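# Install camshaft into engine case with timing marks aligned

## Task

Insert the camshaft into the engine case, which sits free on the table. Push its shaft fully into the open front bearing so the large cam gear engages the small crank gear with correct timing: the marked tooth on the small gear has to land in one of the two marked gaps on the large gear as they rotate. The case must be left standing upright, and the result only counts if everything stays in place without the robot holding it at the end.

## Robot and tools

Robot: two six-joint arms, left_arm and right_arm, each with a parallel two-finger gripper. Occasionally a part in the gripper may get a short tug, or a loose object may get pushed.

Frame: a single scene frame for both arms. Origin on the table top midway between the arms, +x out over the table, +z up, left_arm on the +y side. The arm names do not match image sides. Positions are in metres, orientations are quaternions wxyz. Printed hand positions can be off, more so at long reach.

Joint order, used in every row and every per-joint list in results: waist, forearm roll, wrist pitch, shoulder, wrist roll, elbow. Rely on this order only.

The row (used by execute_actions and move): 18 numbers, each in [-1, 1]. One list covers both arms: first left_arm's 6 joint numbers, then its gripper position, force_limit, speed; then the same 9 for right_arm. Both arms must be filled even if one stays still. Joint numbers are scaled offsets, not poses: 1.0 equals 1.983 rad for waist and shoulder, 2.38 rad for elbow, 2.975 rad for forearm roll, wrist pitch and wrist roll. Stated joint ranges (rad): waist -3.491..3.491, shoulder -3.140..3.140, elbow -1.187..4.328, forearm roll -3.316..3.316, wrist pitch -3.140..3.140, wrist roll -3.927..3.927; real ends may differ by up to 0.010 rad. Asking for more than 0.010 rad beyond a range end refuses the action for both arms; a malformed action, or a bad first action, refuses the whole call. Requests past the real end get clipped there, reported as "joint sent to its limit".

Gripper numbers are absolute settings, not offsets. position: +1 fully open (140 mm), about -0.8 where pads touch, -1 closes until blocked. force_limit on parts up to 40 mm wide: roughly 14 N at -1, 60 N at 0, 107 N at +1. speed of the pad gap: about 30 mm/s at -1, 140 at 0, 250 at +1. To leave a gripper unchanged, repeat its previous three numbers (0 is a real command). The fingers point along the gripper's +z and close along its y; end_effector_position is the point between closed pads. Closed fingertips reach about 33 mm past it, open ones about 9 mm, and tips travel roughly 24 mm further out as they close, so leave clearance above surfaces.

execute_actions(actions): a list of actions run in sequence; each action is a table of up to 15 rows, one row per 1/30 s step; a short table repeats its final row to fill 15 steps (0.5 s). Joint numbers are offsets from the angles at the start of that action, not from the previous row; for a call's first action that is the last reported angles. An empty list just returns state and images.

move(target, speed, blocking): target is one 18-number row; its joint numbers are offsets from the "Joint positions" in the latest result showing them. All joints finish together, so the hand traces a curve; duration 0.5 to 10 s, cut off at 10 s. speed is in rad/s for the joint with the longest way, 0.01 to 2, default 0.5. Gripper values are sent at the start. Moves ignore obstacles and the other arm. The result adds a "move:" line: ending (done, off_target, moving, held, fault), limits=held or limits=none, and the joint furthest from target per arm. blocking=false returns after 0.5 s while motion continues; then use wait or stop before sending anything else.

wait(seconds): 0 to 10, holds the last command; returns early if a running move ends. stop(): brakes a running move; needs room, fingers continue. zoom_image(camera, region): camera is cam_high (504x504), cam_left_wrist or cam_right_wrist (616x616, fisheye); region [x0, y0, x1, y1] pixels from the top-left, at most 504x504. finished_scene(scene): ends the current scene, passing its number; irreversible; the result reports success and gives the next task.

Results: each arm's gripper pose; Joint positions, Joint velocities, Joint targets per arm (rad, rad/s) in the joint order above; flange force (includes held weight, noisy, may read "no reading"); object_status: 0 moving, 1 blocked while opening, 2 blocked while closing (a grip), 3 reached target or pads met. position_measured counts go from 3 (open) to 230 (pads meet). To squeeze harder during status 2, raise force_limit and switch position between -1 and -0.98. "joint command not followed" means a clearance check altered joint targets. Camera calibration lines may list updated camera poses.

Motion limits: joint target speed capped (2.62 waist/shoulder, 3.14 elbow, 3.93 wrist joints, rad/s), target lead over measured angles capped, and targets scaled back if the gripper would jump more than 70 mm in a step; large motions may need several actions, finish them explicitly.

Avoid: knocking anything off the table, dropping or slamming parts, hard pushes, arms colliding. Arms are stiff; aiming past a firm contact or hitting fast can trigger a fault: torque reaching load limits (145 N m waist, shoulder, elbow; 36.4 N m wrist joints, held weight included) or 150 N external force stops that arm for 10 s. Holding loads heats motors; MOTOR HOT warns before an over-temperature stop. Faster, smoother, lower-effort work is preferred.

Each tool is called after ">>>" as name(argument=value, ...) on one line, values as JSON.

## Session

>>> execute_actions(actions=[])

Scene clock: 0.00 s.
left_arm: end_effector_position=(+0.4890, +0.7139, +0.1613) position_measured=3 object_status=3 end_effector_quat_wxyz=(+0.088, -0.446, +0.640, +0.620) | right_arm: end_effector_position=(+0.3186, -0.5017, +0.3739) position_measured=3 object_status=3 end_effector_quat_wxyz=(+0.518, -0.272, +0.794, +0.166)
Joint names: [waist, forearm roll, wrist pitch, shoulder, wrist roll, elbow]
Joint positions: left_arm=[ 0.382 -1.263 -1.735  0.635 -0.378  0.248] | right_arm=[-0.971 -1.169 -1.82  -0.267 -0.018 -0.132]
Joint velocities: left_arm=[ 0.001  0.     0.    -0.001 -0.     0.001] | right_arm=[-0.    -0.001  0.     0.    -0.     0.   ]
Flange force (N, the push that the arm receives, along the gripper's own x y z axes): no reading
Joint targets: left_arm=[0.382 -1.263 -1.735 0.635 -0.378 0.248] | right_arm=[-0.971 -1.169 -1.820 -0.267 -0.018 -0.132]
camera_calibration (this result's frames):
cam_left_wrist: T_world_to_cam=[[-0.753282, -0.247479, 0.609361, 0.448055], [0.62993, -0.00510506, 0.776636, -0.434359], [-0.18909, 0.96888, 0.15974, -0.445715], [0, 0, 0, 1]] pos_world=[0.526847, 0.540511, 0.13551]
cam_right_wrist: T_world_to_cam=[[-0.663709, 0.735893, -0.133983, 0.624095], [0.0365043, 0.210777, 0.976852, -0.249335], [0.7471, 0.643455, -0.166758, 0.33683], [0, 0, 0, 1]] pos_world=[0.171674, -0.623448, 0.383351]

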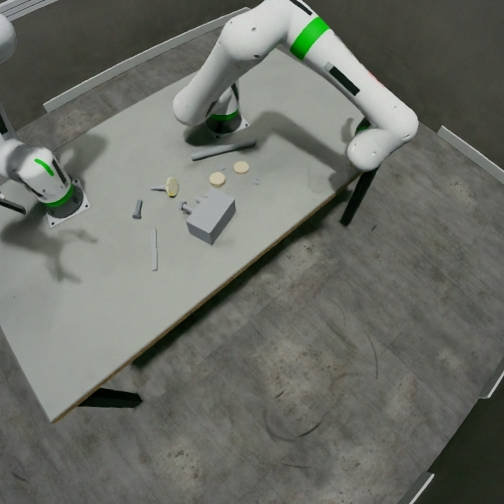

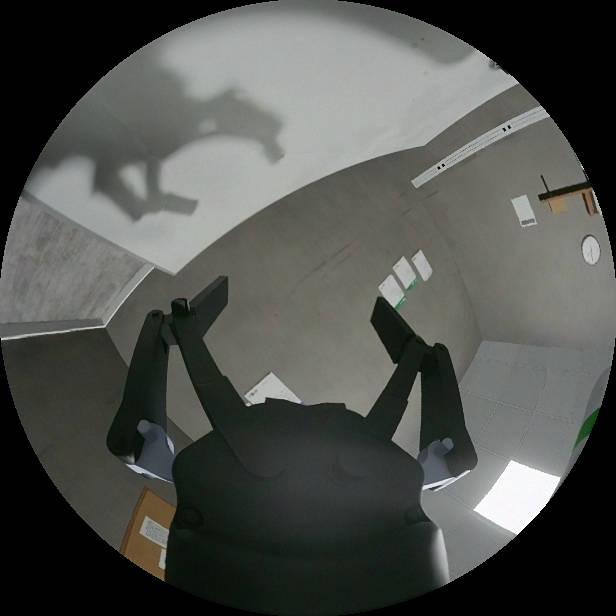

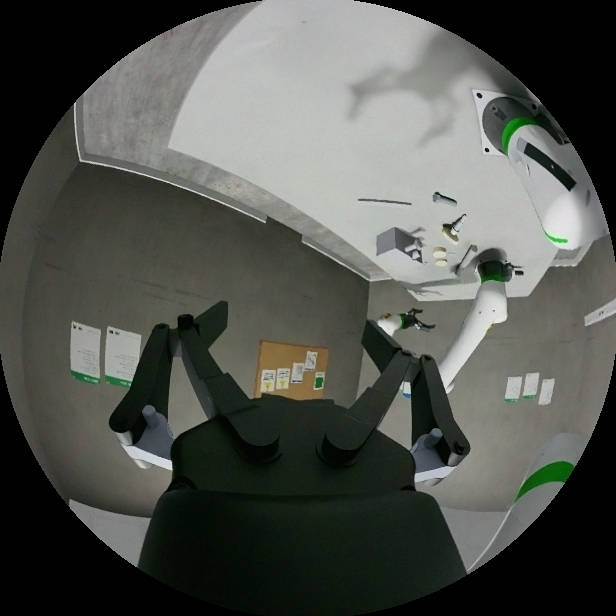

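>>> execute_actions(actions=[])

Scene clock: 0.57 s.
left_arm: end_effector_position=(+0.4890, +0.7139, +0.1613) position_measured=3 object_status=3 end_effector_quat_wxyz=(+0.088, -0.446, +0.640, +0.620) | right_arm: end_effector_position=(+0.3186, -0.5017, +0.3739) position_measured=3 object_status=3 end_effector_quat_wxyz=(+0.518, -0.272, +0.794, +0.166)
Joint names: [waist, forearm roll, wrist pitch, shoulder, wrist roll, elbow]
Joint positions: left_arm=[ 0.382 -1.263 -1.735  0.635 -0.378  0.248] | right_arm=[-0.971 -1.169 -1.82  -0.267 -0.018 -0.132]
Joint velocities: left_arm=[-0.001  0.001 -0.     0.002  0.     0.002] | right_arm=[-0.     0.001 -0.001 -0.     0.    -0.   ]
Flange force (N, the push that the arm receives, along the gripper's own x y z axes): left_arm=[8.0 4.3 4.9] | right_arm=[-0.8 -3.3 -3.6]
Joint targets: left_arm=[0.382 -1.263 -1.735 0.635 -0.378 0.248] | right_arm=[-0.971 -1.169 -1.820 -0.267 -0.018 -0.132]
camera_calibration (this result's frames):
cam_left_wrist: T_world_to_cam=[[-0.753282, -0.247479, 0.609361, 0.448055], [0.629929, -0.00510516, 0.776636, -0.434359], [-0.18909, 0.96888, 0.15974, -0.445715], [0, 0, 0, 1]] pos_world=[0.526847, 0.540511, 0.13551]
cam_right_wrist: T_world_to_cam=[[-0.663709, 0.735893, -0.133982, 0.624094], [0.0365046, 0.210777, 0.976852, -0.249335], [0.747099, 0.643455, -0.166758, 0.33683], [0, 0, 0, 1]] pos_world=[0.171673, -0.623448, 0.383351]

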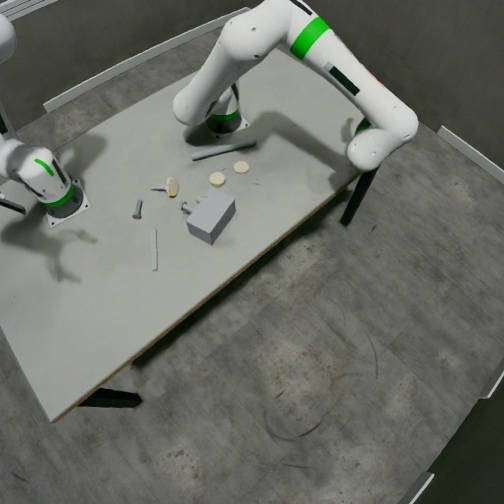

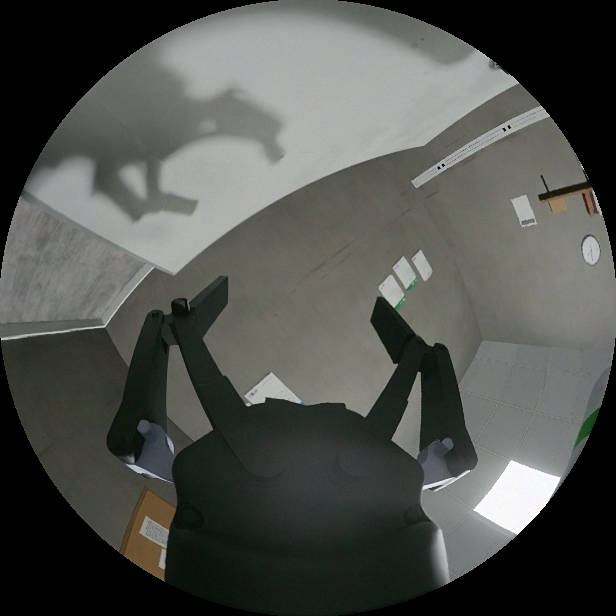

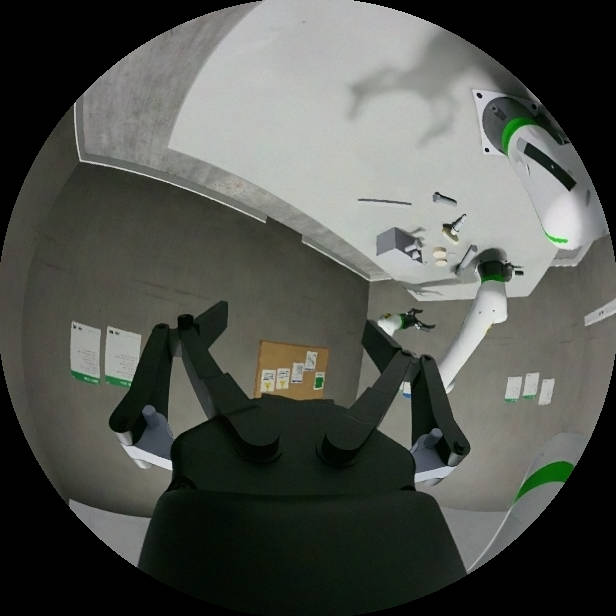

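>>> move(target=[0.1,0.4245,0.0387,-0.4377,0.127,-0.18,1,0,0, 1,0.393,0.067,0.017,0.456,-0.0217,1,0,0], speed=0.8)

>>> move(target=[0,0,0,0,0,0,1,0,0, 0.097,0,0,0,0,0,1,0,0])

Scene clock: 3.90 s.
left_arm: end_effector_position=(+0.4146, +0.3357, +0.2501) position_measured=3 object_status=3 end_effector_quat_wxyz=(-0.001, +0.831, -0.556, +0.001) | right_arm: end_effector_position=(+0.2861, -0.2091, +0.2487) position_measured=3 object_status=3 end_effector_quat_wxyz=(+0.000, +0.954, +0.299, -0.000)
Joint names: [waist, forearm roll, wrist pitch, shoulder, wrist roll, elbow]
Joint positions: left_arm=[ 0.58   0.    -1.62  -0.233 -0.    -0.18 ] | right_arm=[ 1.012  0.001 -1.621 -0.233  1.339 -0.184]
Joint velocities: left_arm=[ 0.002  0.    -0.001 -0.     0.     0.   ] | right_arm=[ 0.     0.001  0.    -0.     0.     0.   ]
Flange force (N, the push that the arm receives, along the gripper's own x y z axes): left_arm=[-9.6 1.2 8.3] | right_arm=[3.6 3.0 -2.4]
Joint targets: left_arm=[0.580 0.000 -1.620 -0.233 -0.000 -0.180] | right_arm=[1.012 0.001 -1.621 -0.233 1.339 -0.184]
move: done; limits=none; left_arm: farthest joint: the waist, 0.000 radians from its target (0.198 radians at the start); right_arm: farthest joint: the waist, 0.000 radians from its target (1.983 radians at the start)
camera_calibration (this result's frames):
cam_left_wrist: T_world_to_cam=[[-0.856697, -0.515665, 0.0126441, 0.52643], [-0.456209, 0.768904, 0.447951, -0.185725], [-0.240714, 0.37799, -0.893969, 0.375803], [0, 0, 0, 1]] pos_world=[0.456722, 0.272216, 0.412495]
cam_right_wrist: T_world_to_cam=[[0.679866, -0.732724, 0.0299469, -0.361789], [-0.713357, -0.651325, 0.258646, 0.0253944], [-0.170011, -0.197208, -0.965508, 0.437203], [0, 0, 0, 1]] pos_world=[0.338413, -0.162332, 0.426389]

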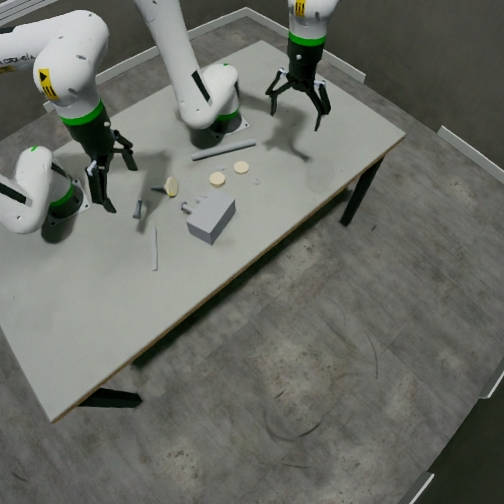

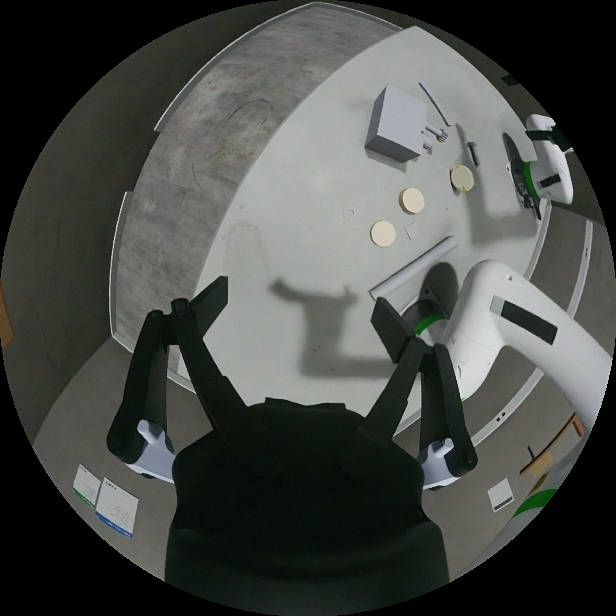

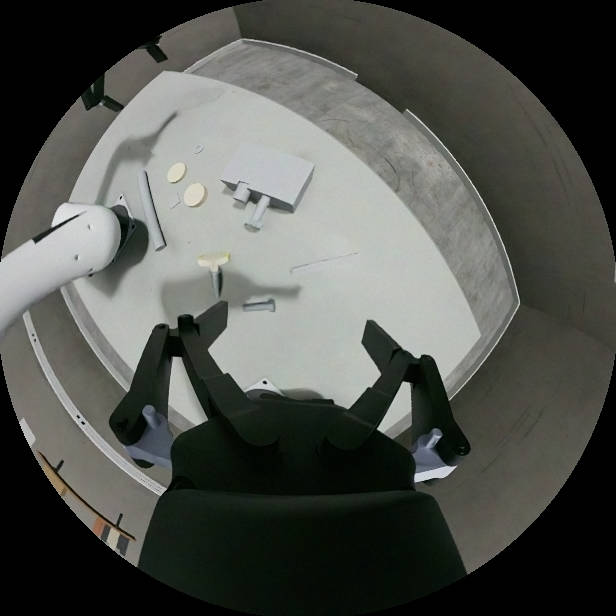

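Scene clock: 4.70 s.
left_arm: end_effector_position=(+0.4146, +0.3357, +0.2501) position_measured=3 object_status=3 end_effector_quat_wxyz=(-0.001, +0.831, -0.556, +0.001) | right_arm: end_effector_position=(+0.2493, -0.1508, +0.2487) position_measured=3 object_status=3 end_effector_quat_wxyz=(+0.000, +0.921, +0.389, -0.000)
Joint names: [waist, forearm roll, wrist pitch, shoulder, wrist roll, elbow]
Joint positions: left_arm=[ 0.58   0.    -1.62  -0.233 -0.    -0.18 ] | right_arm=[ 1.204  0.001 -1.621 -0.233  1.339 -0.184]
Joint velocities: left_arm=[-0.     0.    -0.     0.001 -0.     0.001] | right_arm=[ 0.001  0.    -0.001 -0.    -0.     0.   ]
Flange force (N, the push that the arm receives, along the gripper's own x y z axes): left_arm=[-8.7 5.7 5.8] | right_arm=[3.0 2.1 -3.4]
Joint targets: left_arm=[0.580 0.000 -1.620 -0.233 -0.000 -0.180] | right_arm=[1.205 0.001 -1.621 -0.233 1.339 -0.184]
move: done; limits=none; left_arm: farthest joint: the waist, 0.000 radians from its target (0.000 radians at the start); right_arm: farthest joint: the waist, 0.000 radians from its target (0.192 radians at the start)
camera_calibration (this result's frames):
cam_left_wrist: T_world_to_cam=[[-0.856697, -0.515665, 0.0126378, 0.526431], [-0.456212, 0.768904, 0.447948, -0.185724], [-0.240709, 0.377991, -0.89397, 0.375803], [0, 0, 0, 1]] pos_world=[0.456721, 0.272215, 0.412498]
cam_right_wrist: T_world_to_cam=[[0.80739, -0.589256, 0.0299838, -0.304222], [-0.57571, -0.775669, 0.258642, -0.0160162], [-0.129149, -0.226087, -0.965508, 0.427883], [0, 0, 0, 1]] pos_world=[0.291665, -0.0949491, 0.426388]

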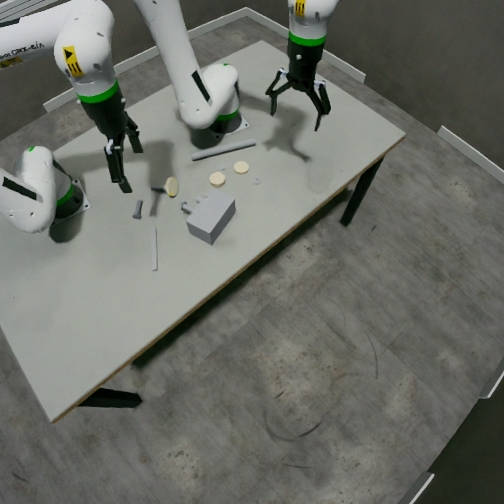

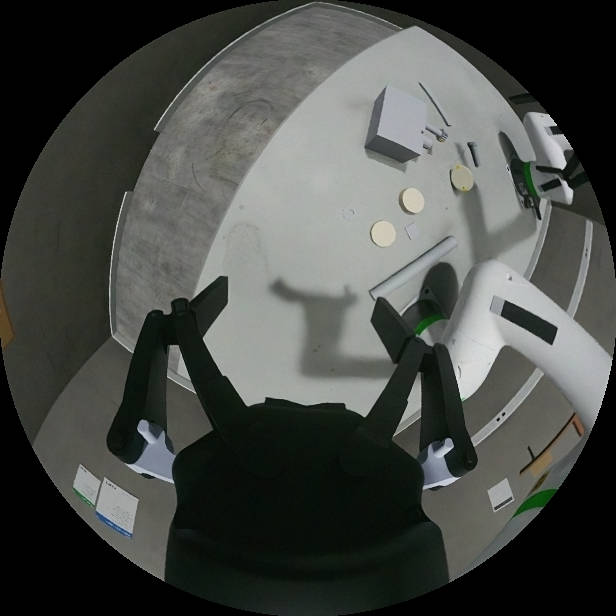

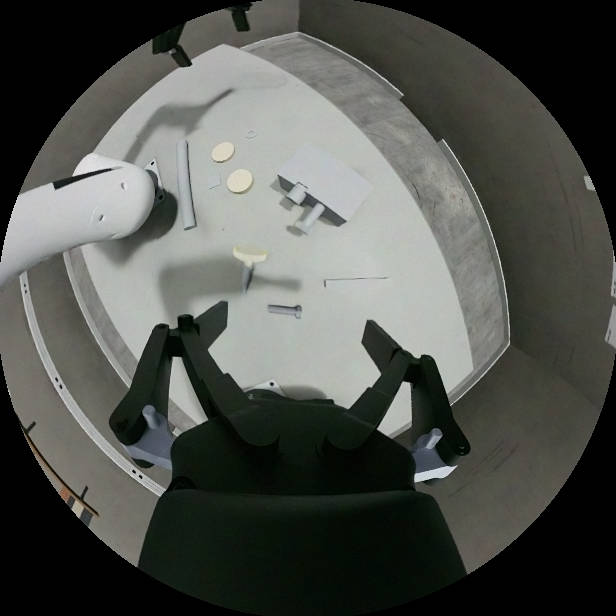

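>>> zoom_image(camera="cam_right_wrist", region=[210,130,390,310])

>>> move(target=[0,0,0,0,0,0,1,0,0, 0.080,0,0.0629,0.1155,0.4417,0.0182,-0.1,0,0], speed=0.8)

Region (210, 130, 390, 310) of cam_right_wrist's 616x616 image, scaled by 2.800, with more detail than that image has.

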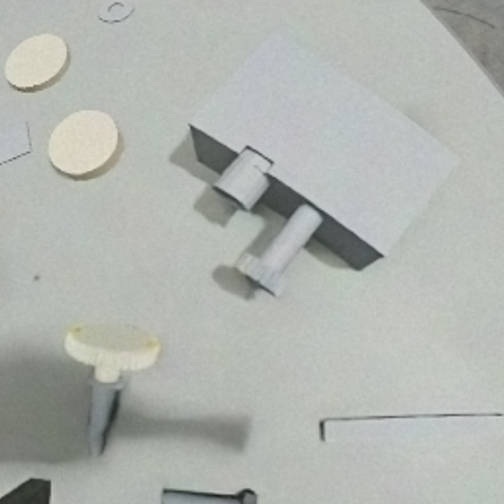

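Scene clock: 7.10 s.
left_arm: end_effector_position=(+0.4146, +0.3357, +0.2501) position_measured=3 object_status=3 end_effector_quat_wxyz=(-0.001, +0.831, -0.556, +0.001) | right_arm: end_effector_position=(+0.2444, -0.0251, +0.1801) position_measured=141 object_status=3 end_effector_quat_wxyz=(+0.000, +0.421, +0.907, +0.000)
Joint names: [waist, forearm roll, wrist pitch, shoulder, wrist roll, elbow]
Joint positions: left_arm=[ 0.58   0.    -1.62  -0.233 -0.    -0.18 ] | right_arm=[ 1.363  0.001 -1.434 -0.004  2.653 -0.14 ]
Joint velocities: left_arm=[-0.     0.     0.001 -0.     0.    -0.   ] | right_arm=[ 0.    -0.    -0.001  0.     0.     0.   ]
Flange force (N, the push that the arm receives, along the gripper's own x y z axes): left_arm=[-6.5 5.1 8.9] | right_arm=[0.3 0.6 -1.3]
Joint targets: left_arm=[0.580 0.000 -1.620 -0.233 -0.000 -0.180] | right_arm=[1.363 0.001 -1.434 -0.004 2.653 -0.140]
move: done; limits=none; left_arm: farthest joint: the waist, 0.000 radians from its target (0.000 radians at the start); right_arm: farthest joint: the waist, 0.000 radians from its target (0.158 radians at the start)
camera_calibration (this result's frames):
cam_left_wrist: T_world_to_cam=[[-0.856697, -0.515665, 0.012638, 0.526431], [-0.456212, 0.768904, 0.447948, -0.185724], [-0.240709, 0.377991, -0.89397, 0.375803], [0, 0, 0, 1]] pos_world=[0.456721, 0.272215, 0.412498]
cam_right_wrist: T_world_to_cam=[[0.665435, 0.74585, 0.0300656, -0.155925], [0.715667, -0.648919, 0.258312, -0.215962], [0.212172, -0.150373, -0.965594, 0.307935], [0, 0, 0, 1]] pos_world=[0.19298, 0.0224597, 0.357814]

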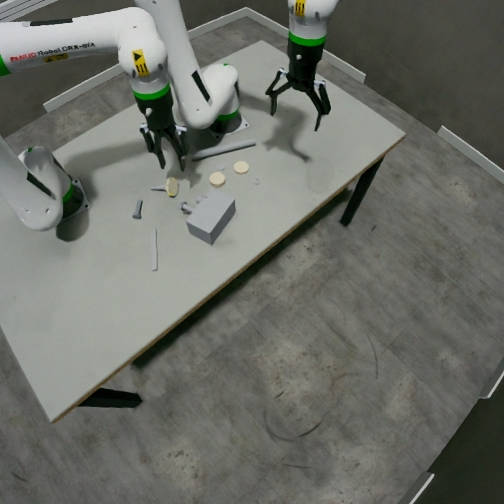

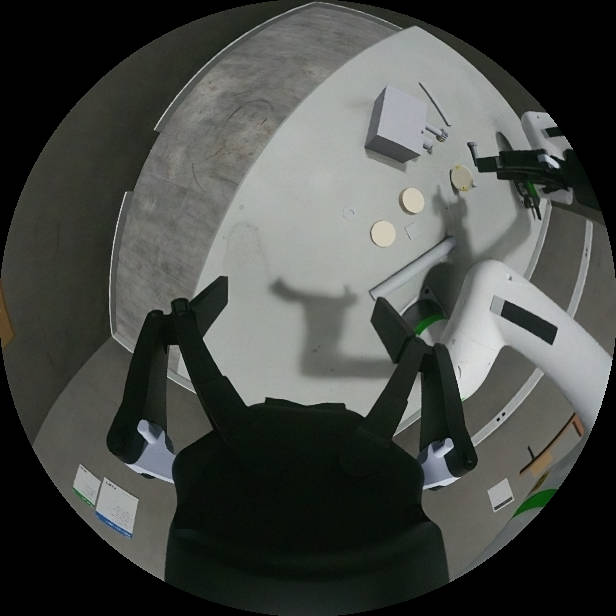

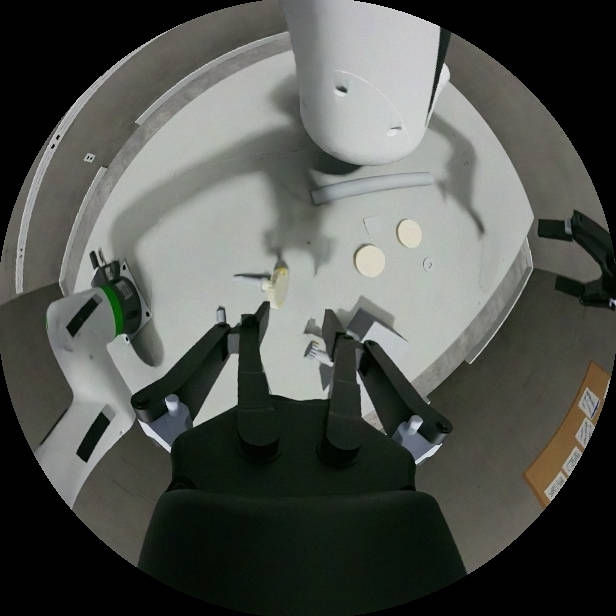

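>>> move(target=[0,0,0,0,0,0,1,0,0, 0.030,0,0.0477,-0.0156,-0.0703,-0.073,-0.1,0,0], speed=0.3)

Scene clock: 8.40 s.
left_arm: end_effector_position=(+0.4146, +0.3357, +0.2501) position_measured=3 object_status=3 end_effector_quat_wxyz=(-0.001, +0.831, -0.556, +0.001) | right_arm: end_effector_position=(+0.2153, -0.0335, +0.1199) position_measured=141 object_status=3 end_effector_quat_wxyz=(+0.000, +0.488, +0.873, -0.000)
Joint names: [waist, forearm roll, wrist pitch, shoulder, wrist roll, elbow]
Joint positions: left_arm=[ 0.58   0.    -1.62  -0.233 -0.    -0.18 ] | right_arm=[ 1.423  0.001 -1.292 -0.035  2.444 -0.314]
Joint velocities: left_arm=[ 0.    -0.    -0.001  0.001  0.     0.   ] | right_arm=[ 0.    -0.    -0.     0.    -0.001 -0.   ]
Flange force (N, the push that the arm receives, along the gripper's own x y z axes): left_arm=[-5.8 2.2 5.4] | right_arm=[-1.0 3.2 -2.1]
Joint targets: left_arm=[0.580 0.000 -1.620 -0.233 -0.000 -0.180] | right_arm=[1.423 0.001 -1.292 -0.035 2.444 -0.314]
move: done; limits=none; left_arm: farthest joint: the waist, 0.000 radians from its target (0.000 radians at the start); right_arm: farthest joint: the waist, 0.000 radians from its target (0.059 radians at the start)
camera_calibration (this result's frames):
cam_left_wrist: T_world_to_cam=[[-0.856697, -0.515665, 0.0126378, 0.526431], [-0.456212, 0.768903, 0.447949, -0.185724], [-0.240709, 0.377991, -0.89397, 0.375803], [0, 0, 0, 1]] pos_world=[0.456721, 0.272216, 0.412498]
cam_right_wrist: T_world_to_cam=[[0.769144, 0.638399, 0.0294011, -0.154326], [0.611079, -0.748138, 0.258596, -0.165815], [0.187084, -0.180931, -0.965538, 0.25904], [0, 0, 0, 1]] pos_world=[0.171563, 0.0213373, 0.29753]

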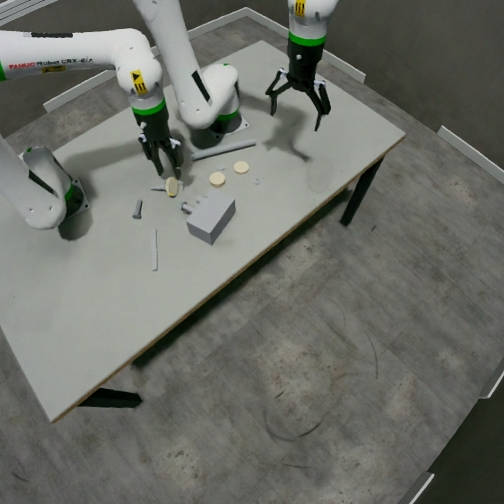

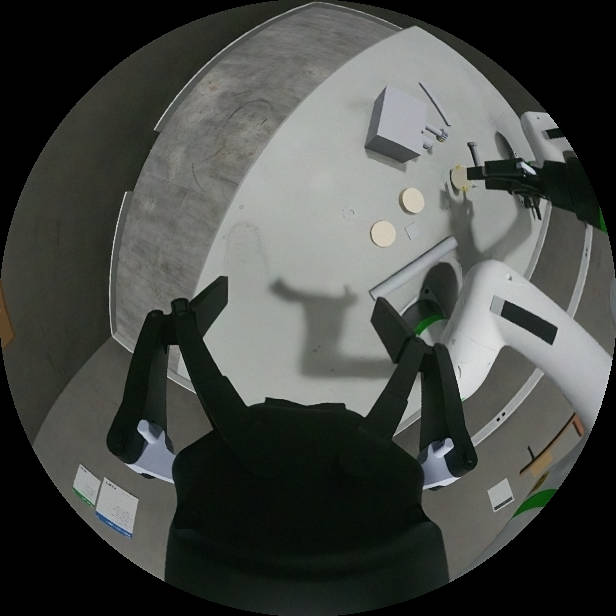

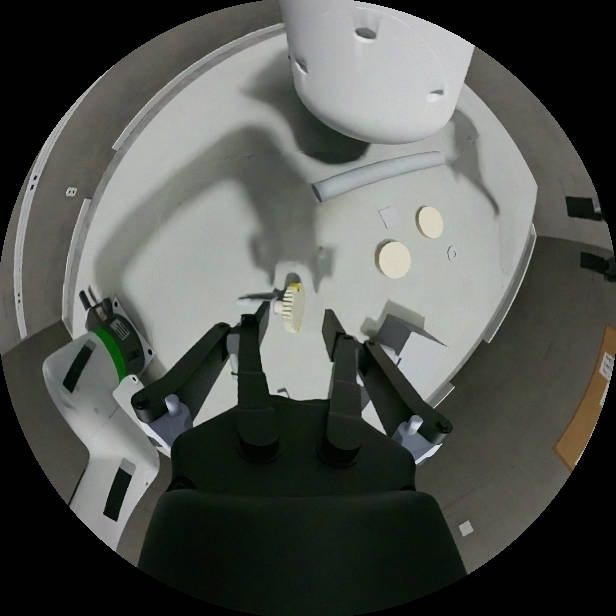

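>>> move(target=[0,0,0,0,0,0,1,0,0, 0,0,0.0313,0.0156,-0.01,-0.0261,-0.1,0,0], speed=0.1)

>>> move(target=[0,0,0,0,0,0,1,0,0, 0,0,0,0,0,0,-1,0.3,-1])

Scene clock: 9.73 s.
left_arm: end_effector_position=(+0.4146, +0.3357, +0.2501) position_measured=3 object_status=3 end_effector_quat_wxyz=(-0.001, +0.831, -0.556, +0.001) | right_arm: end_effector_position=(+0.2152, -0.0336, +0.0822) position_measured=141 object_status=3 end_effector_quat_wxyz=(+0.000, +0.501, +0.866, -0.000)
Joint names: [waist, forearm roll, wrist pitch, shoulder, wrist roll, elbow]
Joint positions: left_arm=[ 0.58   0.    -1.62  -0.233 -0.    -0.18 ] | right_arm=[ 1.423  0.001 -1.199 -0.004  2.414 -0.376]
Joint velocities: left_arm=[-0.002  0.    -0.001 -0.001 -0.     0.001] | right_arm=[-0.001  0.002 -0.001  0.    -0.001 -0.   ]
Flange force (N, the push that the arm receives, along the gripper's own x y z axes): left_arm=[-7.8 3.5 5.5] | right_arm=[0.2 -0.3 -2.3]
Joint targets: left_arm=[0.580 0.000 -1.620 -0.233 -0.000 -0.180] | right_arm=[1.423 0.001 -1.199 -0.004 2.414 -0.376]
move: done; limits=none; left_arm: farthest joint: the waist, 0.000 radians from its target (0.000 radians at the start); right_arm: farthest joint: the waist, 0.000 radians from its target (0.000 radians at the start)
camera_calibration (this result's frames):
cam_left_wrist: T_world_to_cam=[[-0.856697, -0.515665, 0.0126381, 0.526431], [-0.456212, 0.768904, 0.447949, -0.185724], [-0.240709, 0.377991, -0.89397, 0.375803], [0, 0, 0, 1]] pos_world=[0.456721, 0.272216, 0.412498]
cam_right_wrist: T_world_to_cam=[[0.787757, 0.615281, 0.0294602, -0.157928], [0.588602, -0.765977, 0.25851, -0.151856], [0.181622, -0.186303, -0.965559, 0.223683], [0, 0, 0, 1]] pos_world=[0.173166, 0.0225251, 0.259888]

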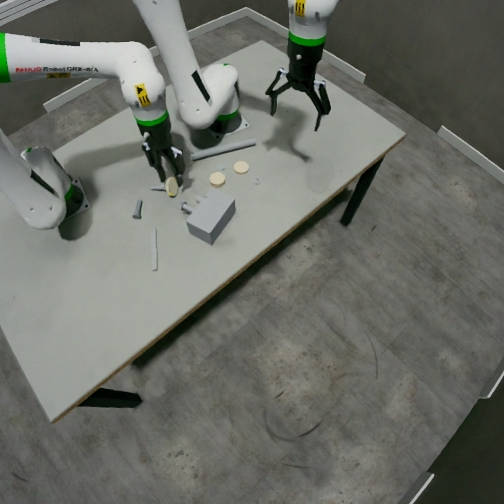

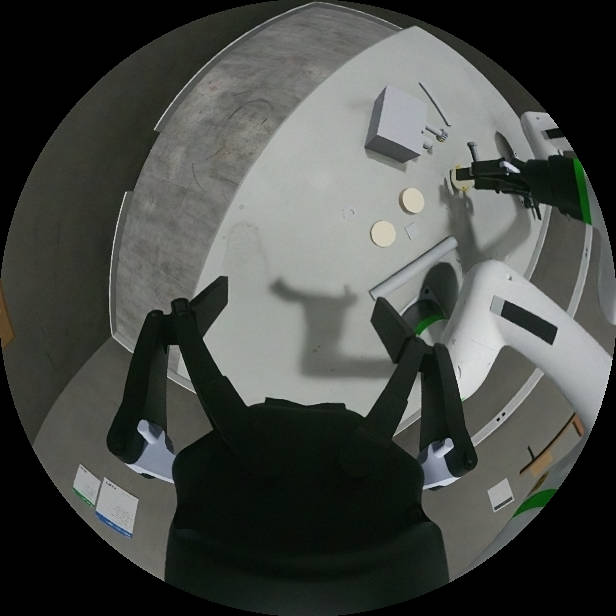

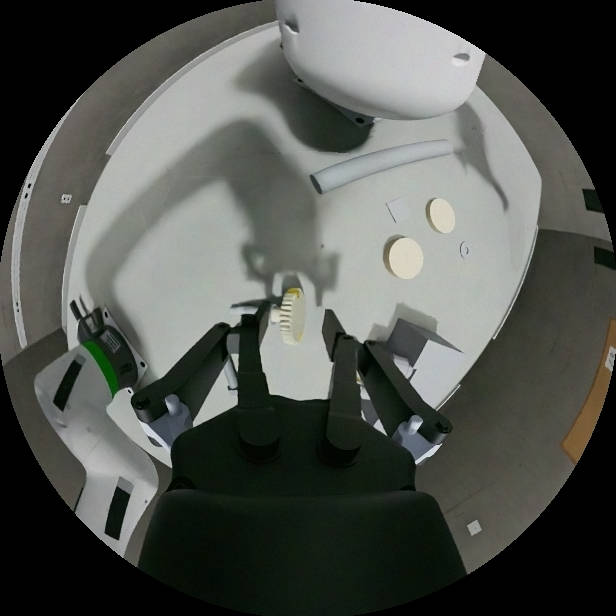

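Scene clock: 11.53 s.
left_arm: end_effector_position=(+0.4146, +0.3357, +0.2501) position_measured=3 object_status=3 end_effector_quat_wxyz=(-0.001, +0.831, -0.556, +0.001) | right_arm: end_effector_position=(+0.2152, -0.0335, +0.0822) position_measured=218 object_status=2 end_effector_quat_wxyz=(+0.000, +0.501, +0.866, +0.000)
Joint names: [waist, forearm roll, wrist pitch, shoulder, wrist roll, elbow]
Joint positions: left_arm=[ 0.58   0.    -1.62  -0.233 -0.    -0.18 ] | right_arm=[ 1.423  0.001 -1.199 -0.004  2.414 -0.376]
Joint velocities: left_arm=[-0.001 -0.001 -0.    -0.002  0.     0.001] | right_arm=[ 0.001  0.001 -0.    -0.     0.001 -0.   ]
Flange force (N, the push that the arm receives, along the gripper's own x y z axes): left_arm=[-6.9 3.5 7.3] | right_arm=[1.7 2.2 -7.0]
Joint targets: left_arm=[0.580 0.000 -1.620 -0.233 -0.000 -0.180] | right_arm=[1.423 0.001 -1.199 -0.004 2.414 -0.376]
move: done; limits=none; left_arm: farthest joint: the waist, 0.000 radians from its target (0.000 radians at the start); right_arm: farthest joint: the waist, 0.000 radians from its target (0.000 radians at the start)
camera_calibration (this result's frames):
cam_left_wrist: T_world_to_cam=[[-0.856697, -0.515665, 0.012638, 0.526431], [-0.456212, 0.768903, 0.447949, -0.185724], [-0.240709, 0.377991, -0.89397, 0.375803], [0, 0, 0, 1]] pos_world=[0.456721, 0.272216, 0.412498]
cam_right_wrist: T_world_to_cam=[[0.78777, 0.615261, 0.0295194, -0.15795], [0.588591, -0.76602, 0.258404, -0.151804], [0.181599, -0.186188, -0.965586, 0.223674], [0, 0, 0, 1]] pos_world=[0.17316, 0.0225412, 0.259866]

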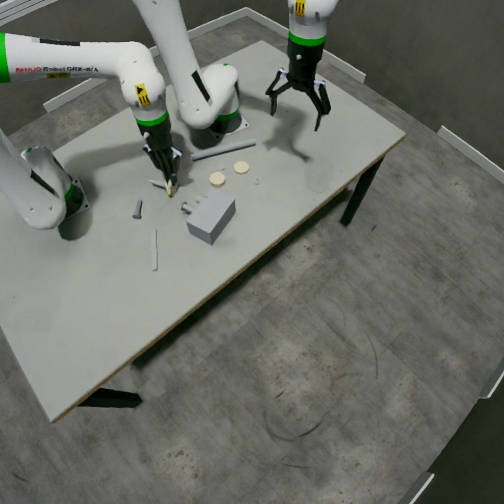

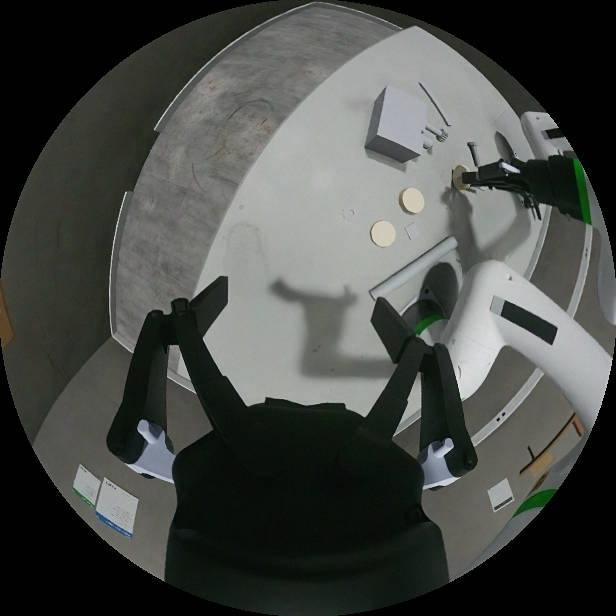

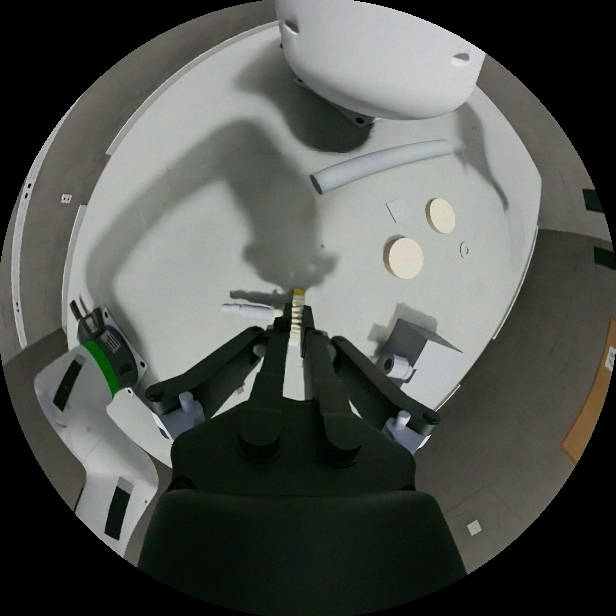

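>>> move(target=[0,0,0,0,0,0,1,0,0, 0,0,-0.0214,-0.0106,0,0.0178,-1,0.3,-1], speed=0.1)

>>> zoom_image(camera="cam_left_wrist", region=[400,110,500,210])

>>> move(target=[0,0,0,0,0,0,1,0,0, 0,0,0,0,-1,0,-1,0.3,-1], speed=1)

>>> move(target=[0,0,0,0,0,0,1,0,0, 0,0,0,0,-0.16,0,-1,0.3,-1])

Scene clock: 12.63 s.
left_arm: end_effector_position=(+0.4146, +0.3357, +0.2501) position_measured=3 object_status=3 end_effector_quat_wxyz=(-0.001, +0.831, -0.556, +0.001) | right_arm: end_effector_position=(+0.2153, -0.0332, +0.1077) position_measured=218 object_status=2 end_effector_quat_wxyz=(+0.000, +0.501, +0.866, -0.000)
Joint names: [waist, forearm roll, wrist pitch, shoulder, wrist roll, elbow]
Joint positions: left_arm=[ 0.58   0.    -1.62  -0.233 -0.    -0.18 ] | right_arm=[ 1.423  0.001 -1.262 -0.025  2.414 -0.334]
Joint velocities: left_arm=[-0.    -0.001 -0.001  0.001 -0.     0.001] | right_arm=[ 0.001  0.001 -0.    -0.     0.001  0.   ]
Flange force (N, the push that the arm receives, along the gripper's own x y z axes): left_arm=[-5.8 0.7 6.9] | right_arm=[-0.8 2.1 -0.2]
Joint targets: left_arm=[0.580 0.000 -1.620 -0.233 -0.000 -0.180] | right_arm=[1.423 0.001 -1.262 -0.025 2.414 -0.334]
move: done; limits=none; left_arm: farthest joint: the waist, 0.000 radians from its target (0.000 radians at the start); right_arm: farthest joint: the waist, 0.000 radians from its target (0.000 radians at the start)
camera_calibration (this result's frames):
cam_left_wrist: T_world_to_cam=[[-0.856697, -0.515665, 0.0126378, 0.526431], [-0.456212, 0.768904, 0.447948, -0.185724], [-0.240709, 0.37799, -0.89397, 0.375803], [0, 0, 0, 1]] pos_world=[0.456721, 0.272216, 0.412498]
cam_right_wrist: T_world_to_cam=[[0.787781, 0.615258, 0.029308, -0.159009], [0.588587, -0.765951, 0.258619, -0.158245], [0.181566, -0.186485, -0.965535, 0.248387], [0, 0, 0, 1]] pos_world=[0.173307, 0.0229435, 0.285412]

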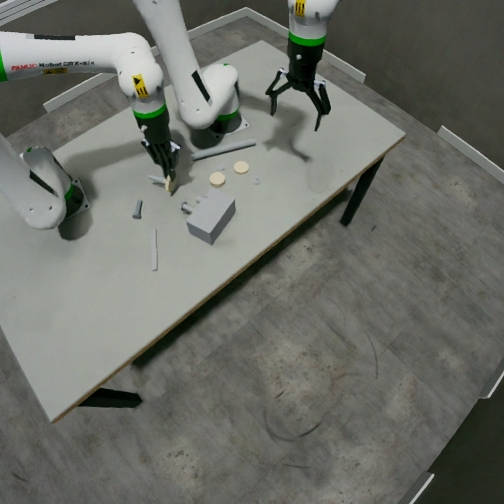

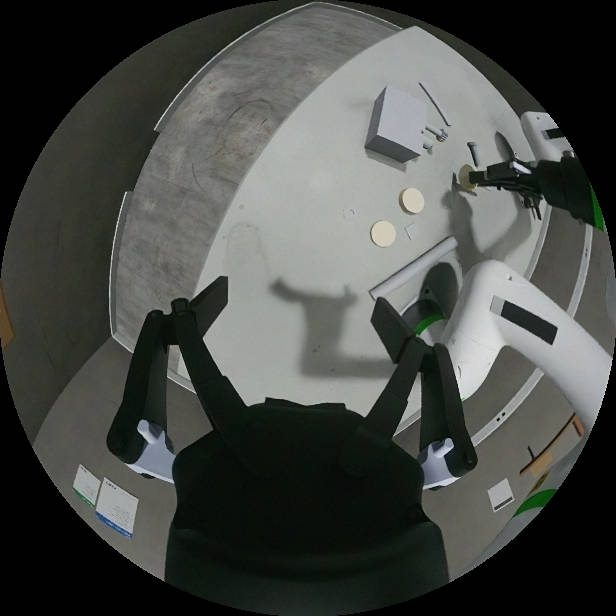

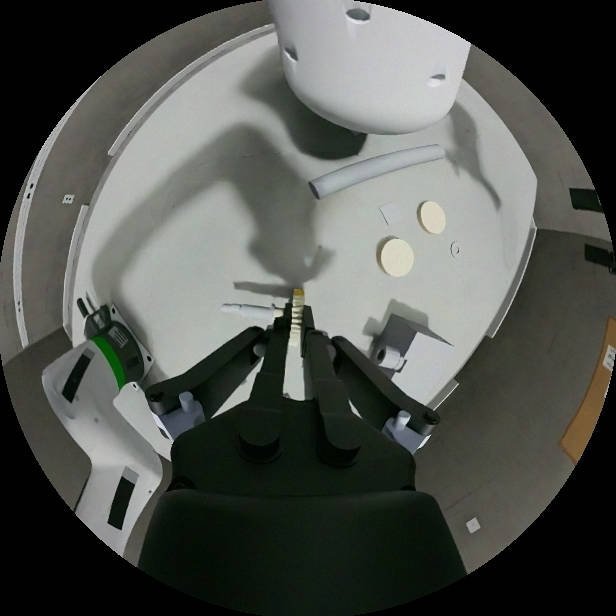

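Region (400, 110, 500, 210) of cam_left_wrist's 616x616 image, scaled by 5.040, with more detail than that image has.

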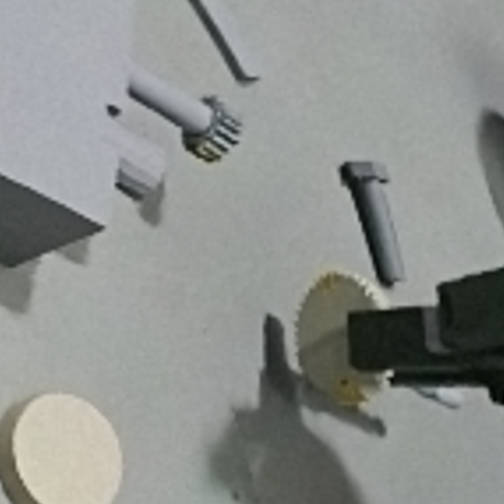

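Scene clock: 16.13 s.
left_arm: end_effector_position=(+0.4146, +0.3357, +0.2501) position_measured=3 object_status=3 end_effector_quat_wxyz=(-0.001, +0.831, -0.556, +0.001) | right_arm: end_effector_position=(+0.2153, -0.0332, +0.1077) position_measured=218 object_status=2 end_effector_quat_wxyz=(+0.000, +0.904, -0.427, +0.000)
Joint names: [waist, forearm roll, wrist pitch, shoulder, wrist roll, elbow]
Joint positions: left_arm=[ 0.58   0.    -1.62  -0.233 -0.    -0.18 ] | right_arm=[ 1.423  0.001 -1.262 -0.025 -0.561 -0.334]
Joint velocities: left_arm=[-0.001  0.     0.     0.001 -0.001  0.001] | right_arm=[-0.    -0.001  0.001 -0.     0.001 -0.   ]
Flange force (N, the push that the arm receives, along the gripper's own x y z axes): left_arm=[-7.2 -0.4 4.9] | right_arm=[1.5 -0.8 1.5]
Joint targets: left_arm=[0.580 0.000 -1.620 -0.233 -0.000 -0.180] | right_arm=[1.423 0.001 -1.262 -0.025 -0.561 -0.334]
move: done; limits=none; left_arm: farthest joint: the waist, 0.000 radians from its target (0.000 radians at the start); right_arm: farthest joint: the waist, 0.000 radians from its target (0.000 radians at the start)
camera_calibration (this result's frames):
cam_left_wrist: T_world_to_cam=[[-0.856697, -0.515665, 0.0126378, 0.526431], [-0.456212, 0.768903, 0.447948, -0.185724], [-0.240709, 0.377991, -0.89397, 0.375803], [0, 0, 0, 1]] pos_world=[0.456721, 0.272216, 0.412498]
cam_right_wrist: T_world_to_cam=[[-0.674826, -0.737393, 0.0293567, 0.11106], [-0.707747, 0.657939, 0.257314, 0.168291], [-0.209056, 0.152865, -0.965882, 0.343803], [0, 0, 0, 1]] pos_world=[0.265928, -0.0813861, 0.285509]

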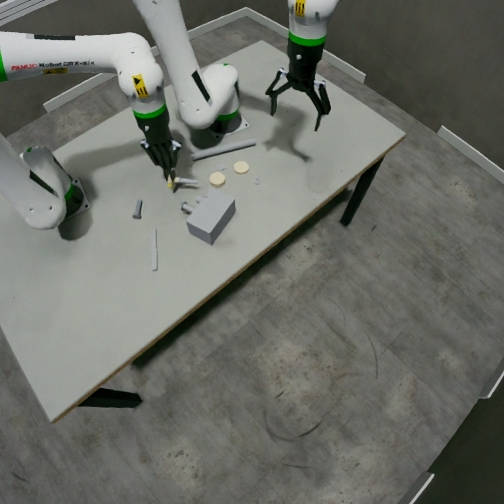

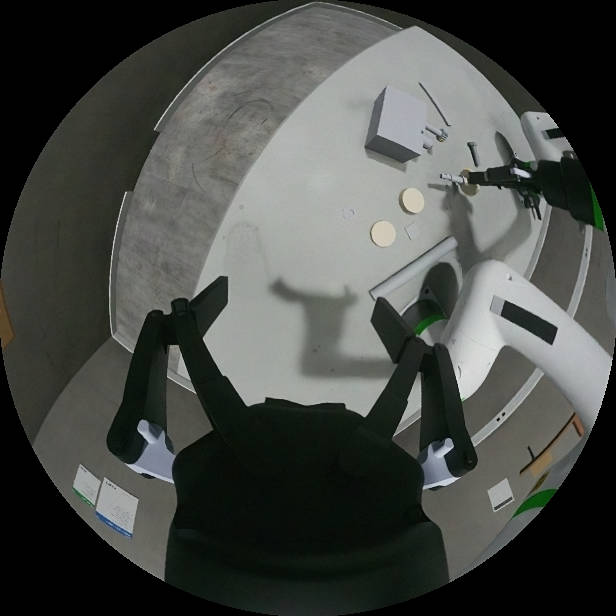

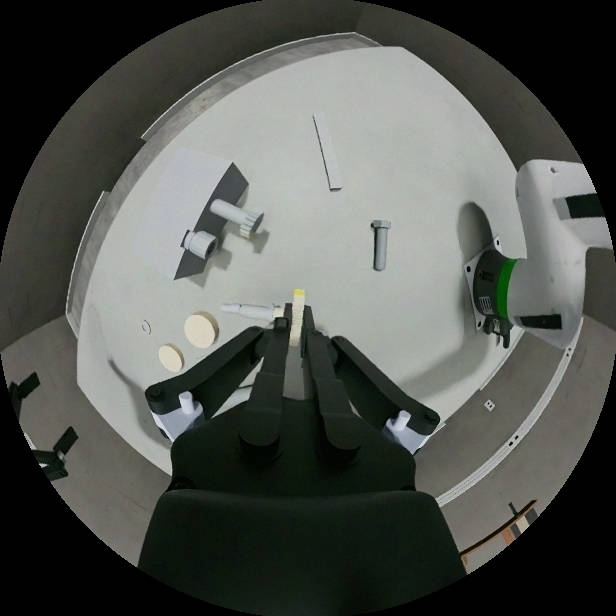

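Scene clock: 17.47 s.
left_arm: end_effector_position=(+0.4146, +0.3357, +0.2501) position_measured=3 object_status=3 end_effector_quat_wxyz=(-0.001, +0.831, -0.556, +0.001) | right_arm: end_effector_position=(+0.2153, -0.0332, +0.1077) position_measured=218 object_status=2 end_effector_quat_wxyz=(+0.000, +0.778, -0.628, +0.000)
Joint names: [waist, forearm roll, wrist pitch, shoulder, wrist roll, elbow]
Joint positions: left_arm=[ 0.58   0.    -1.62  -0.233 -0.    -0.18 ] | right_arm=[ 1.423  0.001 -1.262 -0.025 -1.037 -0.334]
Joint velocities: left_arm=[ 0.     0.    -0.001  0.     0.    -0.002] | right_arm=[-0.    -0.001 -0.001  0.    -0.     0.   ]
Flange force (N, the push that the arm receives, along the gripper's own x y z axes): left_arm=[-5.2 2.4 5.4] | right_arm=[-0.5 -2.7 0.1]
Joint targets: left_arm=[0.580 0.000 -1.620 -0.233 -0.000 -0.180] | right_arm=[1.423 0.001 -1.262 -0.025 -1.037 -0.334]
move: done; limits=none; left_arm: farthest joint: the waist, 0.000 radians from its target (0.000 radians at the start); right_arm: farthest joint: the waist, 0.000 radians from its target (0.000 radians at the start)
camera_calibration (this result's frames):
cam_left_wrist: T_world_to_cam=[[-0.856697, -0.515665, 0.0126378, 0.526431], [-0.456212, 0.768904, 0.447948, -0.185724], [-0.240709, 0.377991, -0.89397, 0.375803], [0, 0, 0, 1]] pos_world=[0.456721, 0.272216, 0.412498]
cam_right_wrist: T_world_to_cam=[[-0.937704, -0.346219, 0.0290411, 0.18068], [-0.327675, 0.909065, 0.257354, 0.0947747], [-0.115501, 0.231806, -0.965881, 0.326276], [0, 0, 0, 1]] pos_world=[0.238165, -0.0992341, 0.285506]

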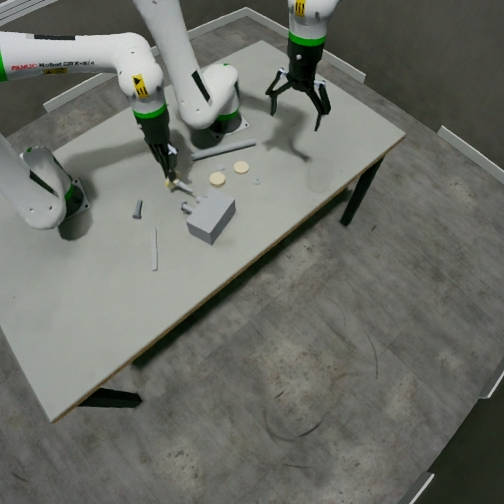

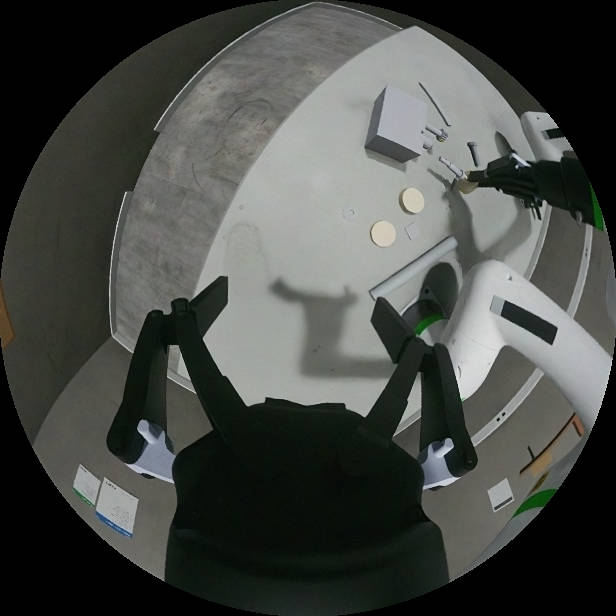

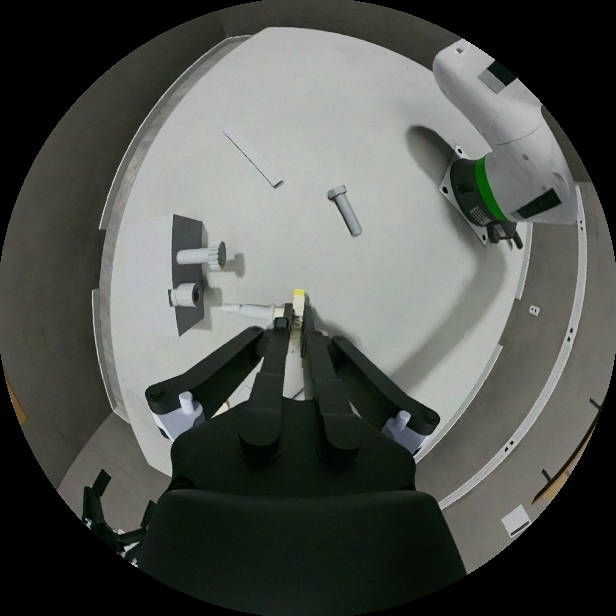

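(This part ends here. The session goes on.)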